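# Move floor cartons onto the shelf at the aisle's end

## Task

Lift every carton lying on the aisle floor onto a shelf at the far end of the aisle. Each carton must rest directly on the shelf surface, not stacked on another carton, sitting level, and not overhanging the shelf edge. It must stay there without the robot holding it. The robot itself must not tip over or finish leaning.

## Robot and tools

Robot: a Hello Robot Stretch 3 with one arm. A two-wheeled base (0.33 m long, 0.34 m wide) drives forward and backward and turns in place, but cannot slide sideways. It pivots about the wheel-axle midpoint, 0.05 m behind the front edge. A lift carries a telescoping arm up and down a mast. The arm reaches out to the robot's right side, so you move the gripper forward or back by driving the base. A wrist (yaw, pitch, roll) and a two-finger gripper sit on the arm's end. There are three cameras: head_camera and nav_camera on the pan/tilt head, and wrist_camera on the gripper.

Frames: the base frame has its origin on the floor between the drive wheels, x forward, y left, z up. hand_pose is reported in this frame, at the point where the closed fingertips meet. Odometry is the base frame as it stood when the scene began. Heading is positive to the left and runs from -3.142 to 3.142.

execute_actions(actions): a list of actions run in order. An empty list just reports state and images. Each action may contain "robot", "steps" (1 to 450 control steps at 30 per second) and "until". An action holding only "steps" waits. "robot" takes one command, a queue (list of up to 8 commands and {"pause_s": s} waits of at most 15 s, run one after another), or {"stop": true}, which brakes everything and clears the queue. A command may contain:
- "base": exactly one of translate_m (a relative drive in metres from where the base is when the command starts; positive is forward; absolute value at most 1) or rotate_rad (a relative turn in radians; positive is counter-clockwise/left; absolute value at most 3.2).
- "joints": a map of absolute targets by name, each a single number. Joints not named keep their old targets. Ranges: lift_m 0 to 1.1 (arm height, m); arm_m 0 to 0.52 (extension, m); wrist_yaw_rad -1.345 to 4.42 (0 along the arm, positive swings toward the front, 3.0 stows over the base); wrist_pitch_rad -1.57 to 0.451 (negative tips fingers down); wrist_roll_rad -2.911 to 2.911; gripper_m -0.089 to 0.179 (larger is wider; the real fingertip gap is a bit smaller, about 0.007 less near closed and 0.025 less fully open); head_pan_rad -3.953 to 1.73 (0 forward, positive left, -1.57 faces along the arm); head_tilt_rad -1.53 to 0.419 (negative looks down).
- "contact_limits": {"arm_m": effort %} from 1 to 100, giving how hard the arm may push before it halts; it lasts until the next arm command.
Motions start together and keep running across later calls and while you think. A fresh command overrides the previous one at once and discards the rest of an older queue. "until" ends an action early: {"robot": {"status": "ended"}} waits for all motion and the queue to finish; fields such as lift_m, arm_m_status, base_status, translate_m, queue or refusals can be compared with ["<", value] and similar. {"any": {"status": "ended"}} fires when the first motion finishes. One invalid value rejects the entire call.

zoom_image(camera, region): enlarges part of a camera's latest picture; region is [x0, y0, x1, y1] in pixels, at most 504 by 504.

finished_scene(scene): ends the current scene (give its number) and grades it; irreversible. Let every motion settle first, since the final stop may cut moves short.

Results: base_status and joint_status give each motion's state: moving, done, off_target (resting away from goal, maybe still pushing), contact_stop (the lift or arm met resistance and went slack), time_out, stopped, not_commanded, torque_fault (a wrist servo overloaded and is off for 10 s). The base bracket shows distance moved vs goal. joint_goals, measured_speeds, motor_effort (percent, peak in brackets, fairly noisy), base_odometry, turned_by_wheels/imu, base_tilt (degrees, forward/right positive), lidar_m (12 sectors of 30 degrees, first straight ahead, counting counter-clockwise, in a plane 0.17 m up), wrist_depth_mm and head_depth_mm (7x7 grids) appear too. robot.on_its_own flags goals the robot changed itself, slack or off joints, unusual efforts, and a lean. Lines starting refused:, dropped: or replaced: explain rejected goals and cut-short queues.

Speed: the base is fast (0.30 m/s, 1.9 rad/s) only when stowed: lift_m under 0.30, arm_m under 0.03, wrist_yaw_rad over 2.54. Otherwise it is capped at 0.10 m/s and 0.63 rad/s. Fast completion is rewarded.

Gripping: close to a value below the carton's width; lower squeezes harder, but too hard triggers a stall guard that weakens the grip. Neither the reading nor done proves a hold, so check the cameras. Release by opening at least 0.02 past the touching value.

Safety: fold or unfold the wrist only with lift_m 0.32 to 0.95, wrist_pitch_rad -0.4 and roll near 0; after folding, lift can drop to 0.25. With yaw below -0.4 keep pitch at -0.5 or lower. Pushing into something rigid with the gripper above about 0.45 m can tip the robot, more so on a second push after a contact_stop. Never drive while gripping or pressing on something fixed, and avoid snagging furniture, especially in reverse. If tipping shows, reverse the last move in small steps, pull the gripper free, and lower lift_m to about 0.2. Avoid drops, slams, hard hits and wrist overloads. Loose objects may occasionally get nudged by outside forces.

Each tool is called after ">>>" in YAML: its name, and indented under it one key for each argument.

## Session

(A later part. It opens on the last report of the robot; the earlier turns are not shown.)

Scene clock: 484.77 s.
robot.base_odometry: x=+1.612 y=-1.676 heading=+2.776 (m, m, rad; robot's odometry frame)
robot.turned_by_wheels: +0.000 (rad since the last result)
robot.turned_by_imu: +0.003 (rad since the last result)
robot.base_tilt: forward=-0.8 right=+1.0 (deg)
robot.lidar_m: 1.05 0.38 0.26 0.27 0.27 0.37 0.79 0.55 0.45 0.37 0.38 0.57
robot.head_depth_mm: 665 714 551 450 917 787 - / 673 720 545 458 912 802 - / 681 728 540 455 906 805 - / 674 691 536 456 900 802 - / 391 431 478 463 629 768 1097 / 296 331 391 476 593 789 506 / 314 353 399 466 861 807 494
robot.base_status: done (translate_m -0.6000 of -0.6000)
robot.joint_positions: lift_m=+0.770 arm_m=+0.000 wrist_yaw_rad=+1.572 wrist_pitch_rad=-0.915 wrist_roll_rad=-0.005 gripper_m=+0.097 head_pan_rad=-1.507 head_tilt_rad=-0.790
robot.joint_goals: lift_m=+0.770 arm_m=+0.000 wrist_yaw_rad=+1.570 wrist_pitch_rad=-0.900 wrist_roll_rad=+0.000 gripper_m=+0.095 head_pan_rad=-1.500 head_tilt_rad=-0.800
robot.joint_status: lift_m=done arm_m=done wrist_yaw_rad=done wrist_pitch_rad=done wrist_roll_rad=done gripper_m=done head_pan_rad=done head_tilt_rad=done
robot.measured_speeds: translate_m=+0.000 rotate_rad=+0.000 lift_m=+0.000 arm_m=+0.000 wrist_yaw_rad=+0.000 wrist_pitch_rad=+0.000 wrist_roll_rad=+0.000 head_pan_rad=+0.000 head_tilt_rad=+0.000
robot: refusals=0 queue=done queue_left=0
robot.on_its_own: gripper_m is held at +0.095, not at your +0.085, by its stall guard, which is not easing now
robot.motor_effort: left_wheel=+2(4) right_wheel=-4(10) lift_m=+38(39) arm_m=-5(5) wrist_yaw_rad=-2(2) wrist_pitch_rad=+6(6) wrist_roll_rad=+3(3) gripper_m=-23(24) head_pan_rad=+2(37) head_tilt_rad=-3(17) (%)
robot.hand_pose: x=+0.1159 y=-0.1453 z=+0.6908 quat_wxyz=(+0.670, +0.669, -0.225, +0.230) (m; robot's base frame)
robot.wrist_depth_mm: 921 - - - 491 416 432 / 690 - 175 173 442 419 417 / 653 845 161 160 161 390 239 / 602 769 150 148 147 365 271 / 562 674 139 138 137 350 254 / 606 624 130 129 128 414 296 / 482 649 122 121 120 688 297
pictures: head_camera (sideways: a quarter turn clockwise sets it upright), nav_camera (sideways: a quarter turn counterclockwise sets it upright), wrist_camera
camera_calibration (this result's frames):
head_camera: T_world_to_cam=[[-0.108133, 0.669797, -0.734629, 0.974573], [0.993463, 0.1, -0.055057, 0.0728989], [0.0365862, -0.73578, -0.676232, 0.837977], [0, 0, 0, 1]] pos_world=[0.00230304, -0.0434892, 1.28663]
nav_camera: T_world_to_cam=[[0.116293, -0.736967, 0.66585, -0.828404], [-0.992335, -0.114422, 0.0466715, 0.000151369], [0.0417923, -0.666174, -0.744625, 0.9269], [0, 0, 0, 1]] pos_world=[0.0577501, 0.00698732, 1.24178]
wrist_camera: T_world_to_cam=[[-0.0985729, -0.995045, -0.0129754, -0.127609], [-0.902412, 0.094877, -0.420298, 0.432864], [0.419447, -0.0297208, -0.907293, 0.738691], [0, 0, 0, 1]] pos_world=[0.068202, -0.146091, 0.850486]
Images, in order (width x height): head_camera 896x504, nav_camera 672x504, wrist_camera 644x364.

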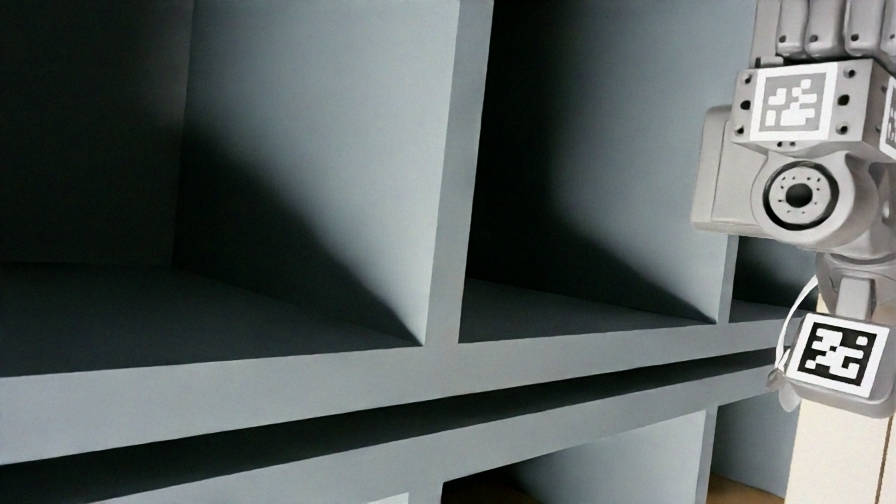

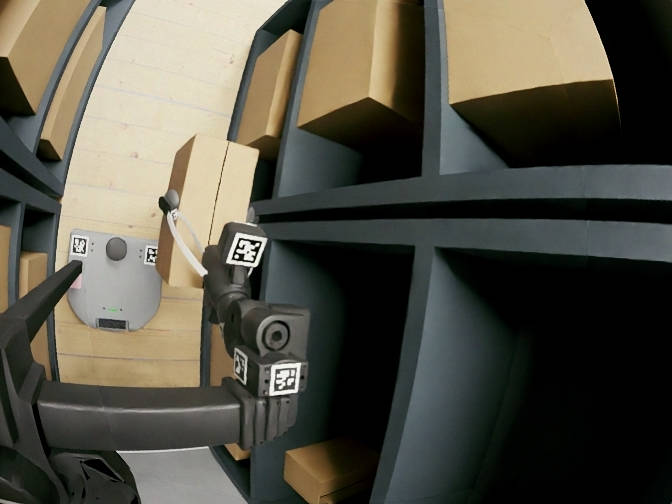

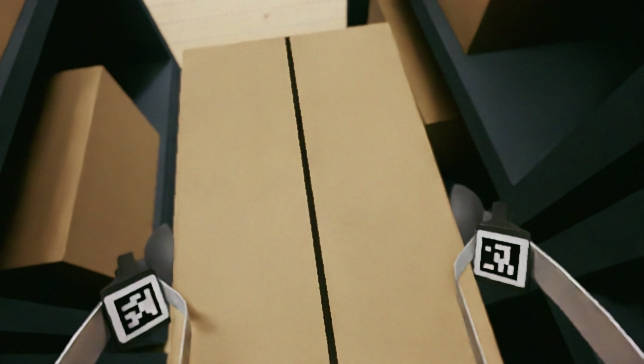

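>>> execute_actions:
  actions:
    - {"robot":[{"base":{"translate_m":-0.17}},{"joints":{"arm_m":0.17}},{"joints":{"wrist_yaw_rad":0.0}},{"joints":{"arm_m":0.215},"contact_limits":{"arm_m":25}},{"pause_s":0.3}],"steps":450,"until":{"robot":{"status":"ended"}}}

Scene clock: 496.33 s.
robot.base_odometry: x=+1.771 y=-1.737 heading=+2.776 (m, m, rad; robot's odometry frame)
robot.turned_by_wheels: +0.000 (rad since the last result)
robot.turned_by_imu: +0.003 (rad since the last result)
robot.base_tilt: forward=-1.0 right=+0.7 (deg)
robot.lidar_m: 1.22 0.35 0.27 0.26 0.27 0.37 0.63 0.55 0.40 0.39 0.45 0.70
robot.head_depth_mm: 671 722 553 452 - - - / 678 725 548 460 - 794 1017 / 683 733 544 453 - 676 1051 / 692 730 539 468 706 722 1104 / 699 722 535 465 897 803 1101 / 697 712 530 822 871 809 1087 / 581 611 526 615 716 792 1098
robot.base_status: done (translate_m -0.1700 of -0.1700)
robot.joint_positions: lift_m=+0.770 arm_m=+0.199 wrist_yaw_rad=+0.003 wrist_pitch_rad=-0.914 wrist_roll_rad=-0.004 gripper_m=+0.097 head_pan_rad=-1.507 head_tilt_rad=-0.791
robot.joint_goals: lift_m=+0.770 arm_m=+0.200 wrist_yaw_rad=+0.000 wrist_pitch_rad=-0.900 wrist_roll_rad=+0.000 gripper_m=+0.095 head_pan_rad=-1.500 head_tilt_rad=-0.800
robot.joint_status: lift_m=done arm_m=contact_stop wrist_yaw_rad=done wrist_pitch_rad=done wrist_roll_rad=done gripper_m=done head_pan_rad=done head_tilt_rad=done
robot.measured_speeds: translate_m=+0.000 rotate_rad=+0.002 lift_m=+0.000 arm_m=-0.012 wrist_yaw_rad=+0.000 wrist_pitch_rad=+0.000 wrist_roll_rad=+0.000 head_pan_rad=+0.000 head_tilt_rad=-0.024
robot: refusals=0 queue=dropped queue_left=0
robot.on_its_own: gripper_m is held at +0.095, not at your +0.085, by its stall guard, which is not easing now; arm_m is slack since a contact_stop, until your next command for it (your +0.215 is given up)
robot.motor_effort: left_wheel=-1(4) right_wheel=+0(10) lift_m=+40(40) arm_m=+10(30) wrist_yaw_rad=-2(4) wrist_pitch_rad=+6(6) wrist_roll_rad=+2(3) gripper_m=-24(24) head_pan_rad=+2(3) head_tilt_rad=-3(3) (%)
robot.contact_limits: arm_m 25 (drawing in: default 30, maximum 49; extending or still: default 41, maximum 66)
robot.hand_pose: x=-0.0213 y=-0.4815 z=+0.6908 quat_wxyz=(+0.636, +0.314, -0.632, -0.311) (m; robot's base frame)
robot.wrist_depth_mm: 378 402 412 413 450 461 352 / 395 446 175 172 412 421 366 / 384 413 160 160 161 387 370 / 367 375 149 148 147 357 350 / 345 350 139 138 136 332 322 / 328 321 130 129 128 297 304 / 306 294 122 121 121 281 283
pictures: head_camera (sideways: a quarter turn clockwise sets it upright), nav_camera (sideways: a quarter turn counterclockwise sets it upright), wrist_camera
dropped: robot: command 3 of its queue: arm_m: contact_stop
camera_calibration (this result's frames):
head_camera: T_world_to_cam=[[-0.108462, 0.670741, -0.733719, 0.973389], [0.993419, 0.100467, -0.0550077, 0.072835], [0.0368188, -0.734856, -0.677223, 0.839265], [0, 0, 0, 1]] pos_world=[0.00231892, -0.0434702, 1.28657]
nav_camera: T_world_to_cam=[[0.116641, -0.737815, 0.664849, -0.827101], [-0.992286, -0.114877, 0.0466028, 0.000240571], [0.0419914, -0.665156, -0.745523, 0.928067], [0, 0, 0, 1]] pos_world=[0.0577422, 0.00708854, 1.24178]
wrist_camera: T_world_to_cam=[[-0.995072, 0.0982331, -0.0135246, 0.0320738], [0.0947831, 0.902189, -0.420797, 0.751273], [-0.0291345, -0.420005, -0.907054, 0.588624], [0, 0, 0, 1]] pos_world=[-0.022143, -0.433716, 0.850481]
Images, in order (width x height): head_camera 896x504, nav_camera 672x504, wrist_camera 644x364.

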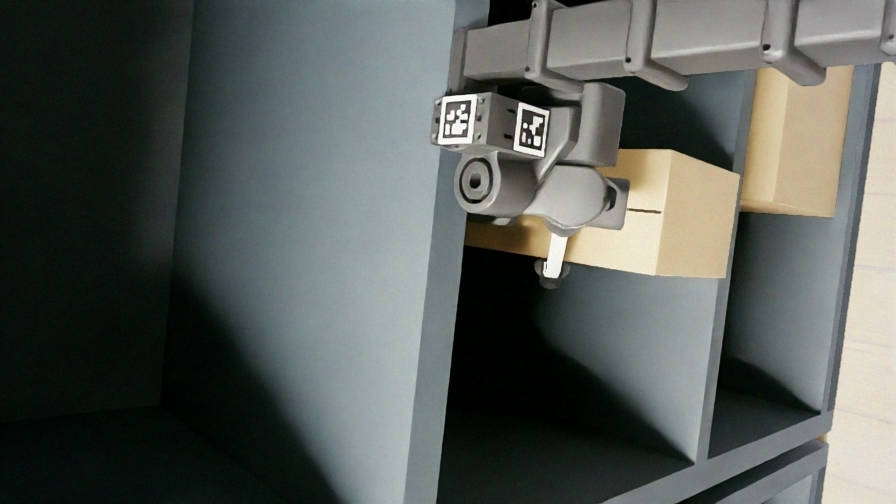

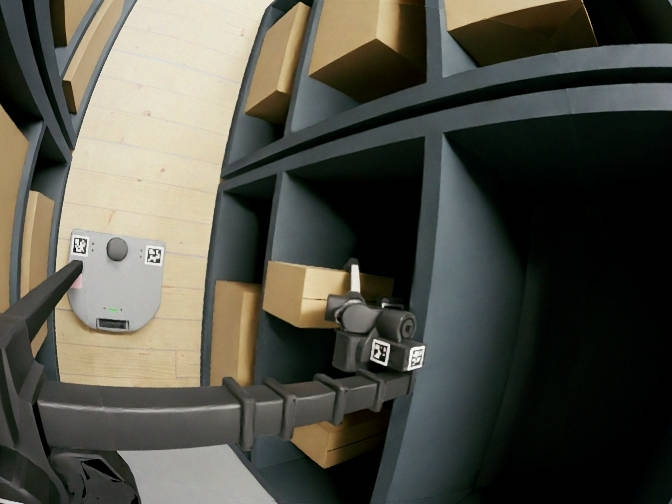

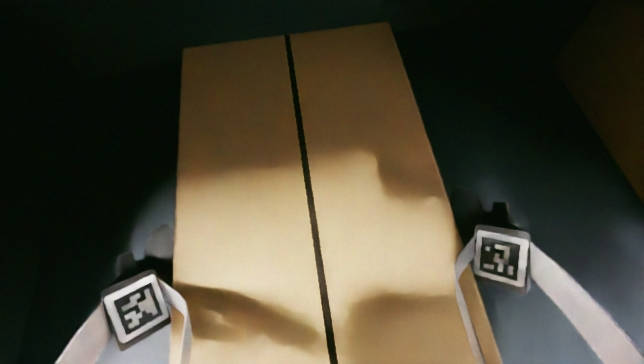

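Lower, release, then push (last time: released at arm .19, pushed to .13).

>>> execute_actions:
  actions:
    - {"robot":[{"joints":{"arm_m":0.185}},{"joints":{"lift_m":0.755}},{"joints":{"gripper_m":0.15}},{"joints":{"lift_m":0.765}},{"joints":{"arm_m":0.0}},{"joints":{"gripper_m":0.0,"lift_m":0.70}},{"joints":{"arm_m":0.145},"contact_limits":{"arm_m":30}},{"joints":{"arm_m":0.0}}],"steps":450,"until":{"robot":{"status":"ended"}}}

Scene clock: 500.87 s.
robot.base_odometry: x=+1.771 y=-1.737 heading=+2.776 (m, m, rad; robot's odometry frame)
robot.turned_by_wheels: +0.000 (rad since the last result)
robot.turned_by_imu: -0.006 (rad since the last result)
robot.base_tilt: forward=-0.9 right=+0.9 (deg)
robot.lidar_m: 1.22 0.36 0.27 0.26 0.27 0.37 0.63 0.55 0.40 0.39 0.45 0.70
robot.head_depth_mm: 668 717 550 448 - - - / 675 723 544 445 - 788 1020 / 682 730 539 451 - 646 1056 / 690 721 535 462 718 685 1101 / 696 713 529 461 895 797 1099 / 698 705 525 462 877 809 1090 / 585 611 521 618 720 793 1083
robot.base_status: done (translate_m -0.1700 of -0.1700)
robot.joint_positions: lift_m=+0.757 arm_m=+0.185 wrist_yaw_rad=+0.002 wrist_pitch_rad=-0.890 wrist_roll_rad=-0.006 gripper_m=+0.097 head_pan_rad=-1.507 head_tilt_rad=-0.791
robot.joint_goals: lift_m=+0.757 arm_m=+0.185 wrist_yaw_rad=+0.000 wrist_pitch_rad=-0.900 wrist_roll_rad=+0.000 gripper_m=+0.095 head_pan_rad=-1.500 head_tilt_rad=-0.800
robot.joint_status: lift_m=contact_stop arm_m=done wrist_yaw_rad=done wrist_pitch_rad=done wrist_roll_rad=done gripper_m=done head_pan_rad=done head_tilt_rad=done
robot.measured_speeds: translate_m=+0.000 rotate_rad=+0.000 lift_m=+0.004 arm_m=+0.000 wrist_yaw_rad=+0.000 wrist_pitch_rad=+0.072 wrist_roll_rad=+0.000 head_pan_rad=+0.000 head_tilt_rad=+0.000
robot: refusals=0 queue=dropped queue_left=0
robot.on_its_own: gripper_m is held at +0.095, not at your +0.085, by its stall guard, which is not easing now; lift_m is slack since a contact_stop, until your next command for it
robot.motor_effort: left_wheel=+1(2) right_wheel=-5(5) lift_m=+25(37) arm_m=-1(14) wrist_yaw_rad=-2(3) wrist_pitch_rad=-7(7) wrist_roll_rad=+3(4) gripper_m=-23(24) head_pan_rad=+3(3) head_tilt_rad=-3(3) (%)
robot.hand_pose: x=-0.0212 y=-0.4725 z=+0.6813 quat_wxyz=(+0.641, +0.306, -0.635, -0.303) (m; robot's base frame)
robot.wrist_depth_mm: 382 403 426 438 454 462 350 / 401 442 185 182 411 418 361 / 386 406 167 165 169 378 360 / 363 368 153 150 149 347 340 / 337 339 140 139 137 322 314 / 315 312 130 128 127 286 292 / 294 282 121 119 118 271 272
pictures: head_camera (sideways: a quarter turn clockwise sets it upright), nav_camera (sideways: a quarter turn counterclockwise sets it upright), wrist_camera
dropped: robot: command 1 of its queue: lift_m: contact_stop
camera_calibration (this result's frames):
head_camera: T_world_to_cam=[[-0.108466, 0.670741, -0.733718, 0.973388], [0.993418, 0.100474, -0.0550077, 0.0728349], [0.036824, -0.734855, -0.677224, 0.839266], [0, 0, 0, 1]] pos_world=[0.00231923, -0.0434702, 1.28657]
nav_camera: T_world_to_cam=[[0.116647, -0.737815, 0.664848, -0.8271], [-0.992285, -0.114884, 0.0466028, 0.000240649], [0.0419961, -0.665155, -0.745524, 0.928068], [0, 0, 0, 1]] pos_world=[0.0577421, 0.00708898, 1.24178]
wrist_camera: T_world_to_cam=[[-0.995259, 0.0961666, -0.0145135, 0.0307701], [0.0926528, 0.892174, -0.442087, 0.748891], [-0.0295654, -0.441336, -0.896855, 0.566728], [0, 0, 0, 1]] pos_world=[-0.0220071, -0.420982, 0.839795]
Images, in order (width x height): head_camera 896x504, nav_camera 672x504, wrist_camera 644x364.

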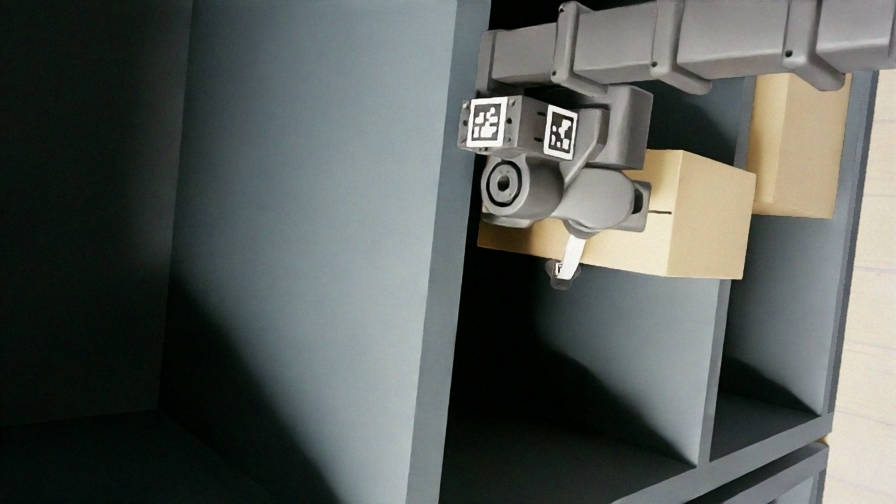

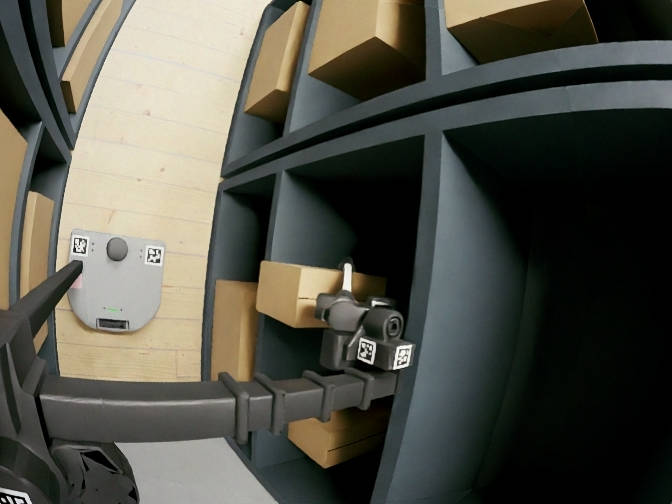

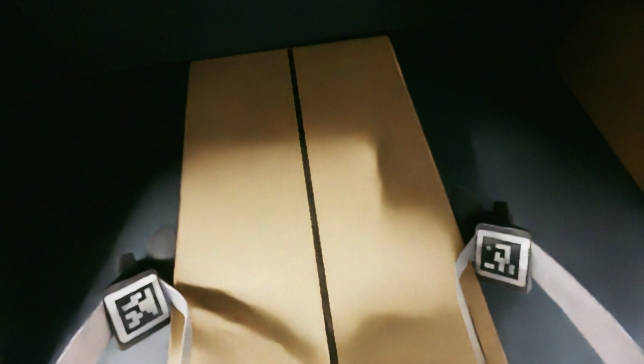

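>>> execute_actions:
  actions:
    - {"robot":[{"joints":{"gripper_m":0.15,"lift_m":0.762}},{"joints":{"arm_m":0.0}},{"joints":{"gripper_m":0.05,"lift_m":0.70}},{"joints":{"arm_m":0.15},"contact_limits":{"arm_m":30}},{"joints":{"arm_m":0.05}}],"steps":450,"until":{"robot":{"status":"ended"}}}

Scene clock: 513.03 s.
robot.base_odometry: x=+1.771 y=-1.737 heading=+2.776 (m, m, rad; robot's odometry frame)
robot.turned_by_wheels: +0.000 (rad since the last result)
robot.turned_by_imu: -0.001 (rad since the last result)
robot.base_tilt: forward=-0.8 right=+1.0 (deg)
robot.lidar_m: 1.22 0.36 0.27 0.26 0.27 0.37 0.63 0.55 0.40 0.39 0.45 0.51
robot.head_depth_mm: 668 716 550 449 919 797 - / 672 724 545 458 907 810 - / 680 725 539 454 723 801 - / 686 722 534 464 759 806 1107 / 695 710 530 462 891 794 1105 / 700 704 525 461 876 811 1099 / 584 609 519 617 719 797 1087
robot.base_status: done (translate_m -0.1700 of -0.1700)
robot.joint_positions: lift_m=+0.700 arm_m=+0.050 wrist_yaw_rad=+0.002 wrist_pitch_rad=-0.909 wrist_roll_rad=-0.004 gripper_m=+0.050 head_pan_rad=-1.507 head_tilt_rad=-0.791
robot.joint_goals: lift_m=+0.700 arm_m=+0.050 wrist_yaw_rad=+0.000 wrist_pitch_rad=-0.900 wrist_roll_rad=+0.000 gripper_m=+0.050 head_pan_rad=-1.500 head_tilt_rad=-0.800
robot.joint_status: lift_m=done arm_m=done wrist_yaw_rad=done wrist_pitch_rad=done wrist_roll_rad=done gripper_m=done head_pan_rad=done head_tilt_rad=done
robot.measured_speeds: translate_m=+0.000 rotate_rad=+0.000 lift_m=+0.000 arm_m=+0.000 wrist_yaw_rad=+0.000 wrist_pitch_rad=+0.000 wrist_roll_rad=+0.000 head_pan_rad=+0.000 head_tilt_rad=+0.000
robot: refusals=0 queue=done queue_left=0
robot.motor_effort: left_wheel=+1(2) right_wheel=-2(5) lift_m=+29(38) arm_m=-5(6) wrist_yaw_rad=-2(2) wrist_pitch_rad=+4(5) wrist_roll_rad=+2(3) gripper_m=+0(100) head_pan_rad=+2(3) head_tilt_rad=-3(3) (%)
robot.hand_pose: x=-0.0214 y=-0.3337 z=+0.6219 quat_wxyz=(+0.637, +0.312, -0.633, -0.310) (m; robot's base frame)
robot.wrist_depth_mm: 391 389 186 194 369 367 345 / 357 356 223 230 334 331 323 / 328 322 300 284 306 301 298 / 298 294 288 286 283 277 279 / 274 271 271 270 278 455 560 / 262 415 - 685 729 721 721 / 446 560 708 710 702 689 681
pictures: head_camera (sideways: a quarter turn clockwise sets it upright), nav_camera (sideways: a quarter turn counterclockwise sets it upright), wrist_camera
camera_calibration (this result's frames):
head_camera: T_world_to_cam=[[-0.108465, 0.670741, -0.733718, 0.973388], [0.993418, 0.100472, -0.0550077, 0.0728349], [0.0368223, -0.734855, -0.677224, 0.839266], [0, 0, 0, 1]] pos_world=[0.00231914, -0.0434702, 1.28657]
nav_camera: T_world_to_cam=[[0.116645, -0.737815, 0.664848, -0.8271], [-0.992285, -0.114882, 0.0466028, 0.00024065], [0.0419946, -0.665155, -0.745524, 0.928068], [0, 0, 0, 1]] pos_world=[0.0577421, 0.00708887, 1.24178]
wrist_camera: T_world_to_cam=[[-0.99497, 0.0991664, -0.0141825, 0.0172444], [0.0957695, 0.900102, -0.425024, 0.590898], [-0.0293824, -0.424244, -0.905071, 0.585499], [0, 0, 0, 1]] pos_world=[-0.0222291, -0.285184, 0.781309]
Images, in order (width x height): head_camera 896x504, nav_camera 672x504, wrist_camera 644x364.

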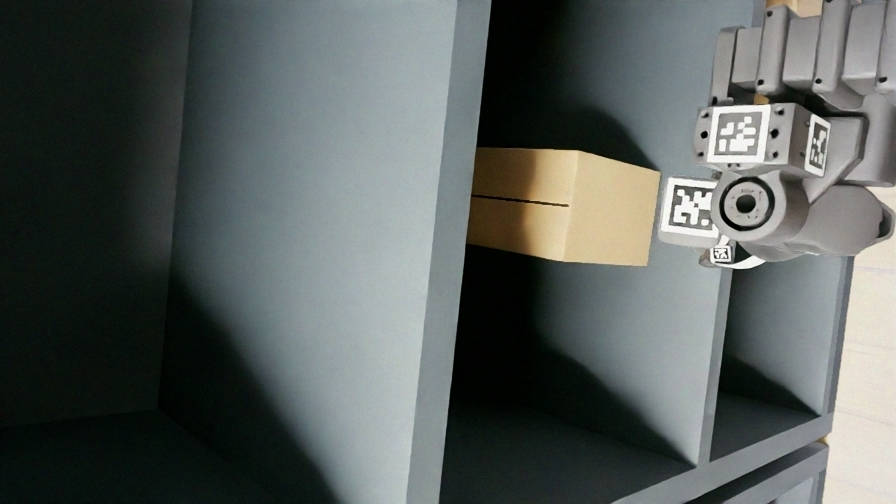

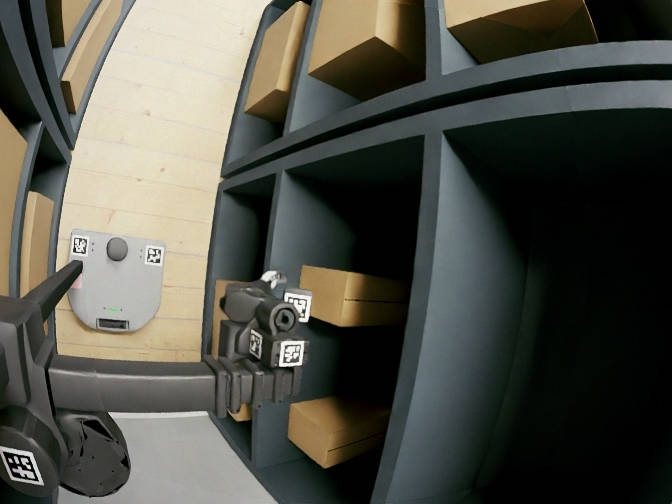

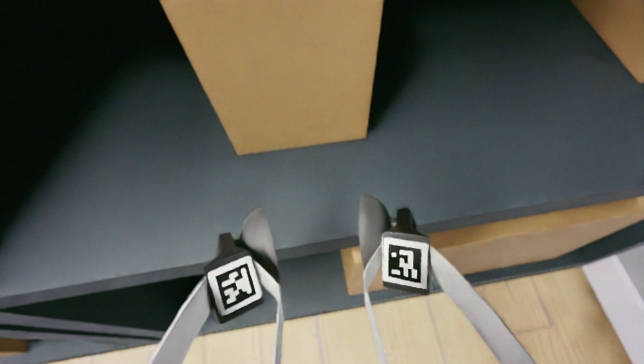

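>>> execute_actions:
  actions:
    - {"robot":{"joints":{"arm_m":0.0}},"steps":100,"until":{"robot":{"status":"ended"}}}

>>> finished_scene:
  scene: 1

Scene clock: 516.83 s.
robot.base_odometry: x=+1.771 y=-1.737 heading=+2.776 (m, m, rad; robot's odometry frame)
robot.turned_by_wheels: +0.000 (rad since the last result)
robot.turned_by_imu: +0.000 (rad since the last result)
robot.base_tilt: forward=-0.8 right=+1.0 (deg)
robot.lidar_m: 1.22 0.36 0.27 0.26 0.27 0.37 0.62 0.55 0.40 0.39 0.45 0.51
robot.head_depth_mm: 668 716 550 450 913 780 895 / 674 722 545 458 909 791 - / 679 728 539 455 725 788 - / 688 719 535 463 759 792 1106 / 694 713 530 461 893 799 1100 / 699 702 523 461 875 811 1094 / 585 610 520 616 720 793 1089
robot.base_status: done (translate_m -0.1700 of -0.1700)
robot.joint_positions: lift_m=+0.700 arm_m=+0.000 wrist_yaw_rad=+0.002 wrist_pitch_rad=-0.909 wrist_roll_rad=-0.004 gripper_m=+0.050 head_pan_rad=-1.507 head_tilt_rad=-0.791
robot.joint_goals: lift_m=+0.700 arm_m=+0.000 wrist_yaw_rad=+0.000 wrist_pitch_rad=-0.900 wrist_roll_rad=+0.000 gripper_m=+0.050 head_pan_rad=-1.500 head_tilt_rad=-0.800
robot.joint_status: lift_m=done arm_m=done wrist_yaw_rad=done wrist_pitch_rad=done wrist_roll_rad=done gripper_m=done head_pan_rad=done head_tilt_rad=done
robot.measured_speeds: translate_m=+0.000 rotate_rad=+0.000 lift_m=+0.000 arm_m=+0.000 wrist_yaw_rad=+0.000 wrist_pitch_rad=+0.000 wrist_roll_rad=+0.000 head_pan_rad=+0.000 head_tilt_rad=+0.000
robot: refusals=0 queue=done queue_left=0
robot.motor_effort: left_wheel=+1(1) right_wheel=-2(2) lift_m=+29(29) arm_m=-5(4) wrist_yaw_rad=-2(3) wrist_pitch_rad=+4(4) wrist_roll_rad=+2(2) gripper_m=-1(0) head_pan_rad=+3(3) head_tilt_rad=-2(3) (%)
robot.hand_pose: x=-0.0214 y=-0.2837 z=+0.6219 quat_wxyz=(+0.637, +0.312, -0.633, -0.310) (m; robot's base frame)
robot.wrist_depth_mm: 390 396 242 253 373 363 347 / 356 353 300 300 335 333 327 / 327 323 315 312 306 302 303 / 298 291 291 293 307 478 491 / 285 433 749 736 522 647 679 / 415 540 - 705 732 749 716 / 718 720 722 713 703 689 671
pictures: head_camera (sideways: a quarter turn clockwise sets it upright), nav_camera (sideways: a quarter turn counterclockwise sets it upright), wrist_camera
camera_calibration (this result's frames):
head_camera: T_world_to_cam=[[-0.108465, 0.670741, -0.733718, 0.973388], [0.993418, 0.100472, -0.0550077, 0.0728349], [0.0368223, -0.734855, -0.677224, 0.839266], [0, 0, 0, 1]] pos_world=[0.00231913, -0.0434702, 1.28657]
nav_camera: T_world_to_cam=[[0.116645, -0.737815, 0.664848, -0.8271], [-0.992285, -0.114882, 0.0466028, 0.00024065], [0.0419946, -0.665155, -0.745524, 0.928068], [0, 0, 0, 1]] pos_world=[0.0577421, 0.00708886, 1.24178]
wrist_camera: T_world_to_cam=[[-0.99497, 0.0991664, -0.0141826, 0.012286], [0.0957695, 0.900102, -0.425023, 0.545892], [-0.0293822, -0.424244, -0.905071, 0.606712], [0, 0, 0, 1]] pos_world=[-0.0222291, -0.235183, 0.781309]
Images, in order (width x height): head_camera 896x504, nav_camera 672x504, wrist_camera 644x364.

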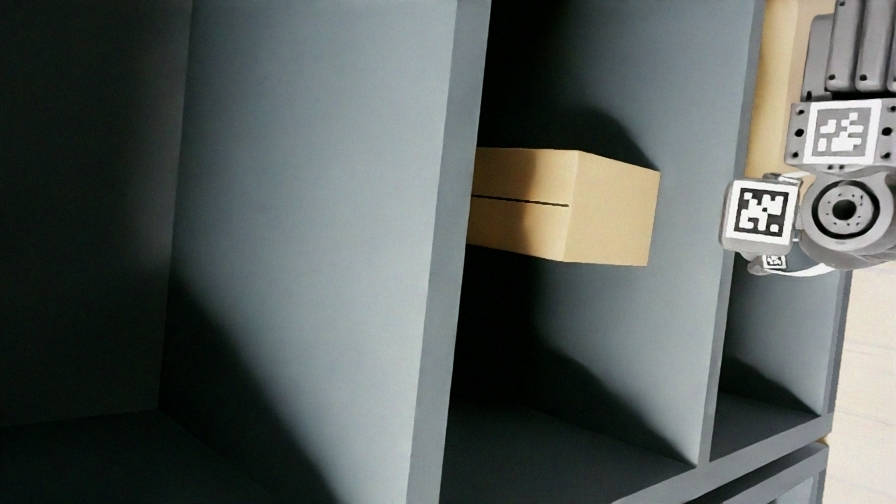

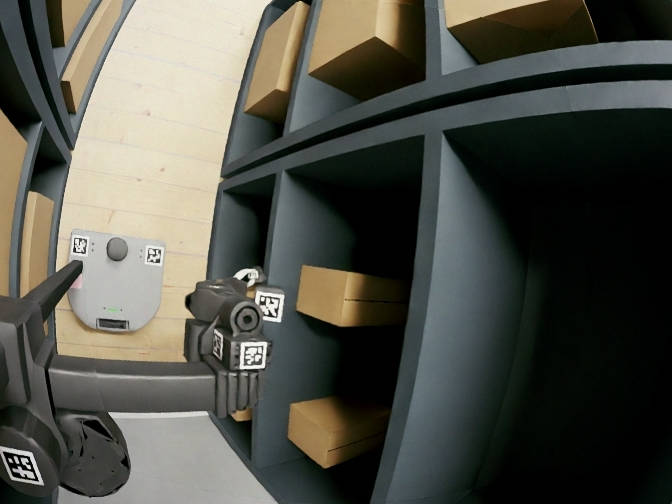

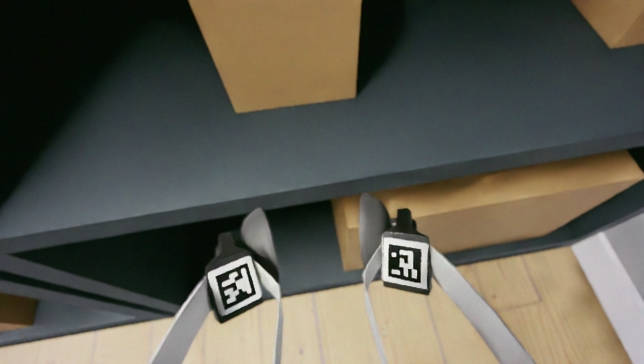

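The scene is finished: the task was done.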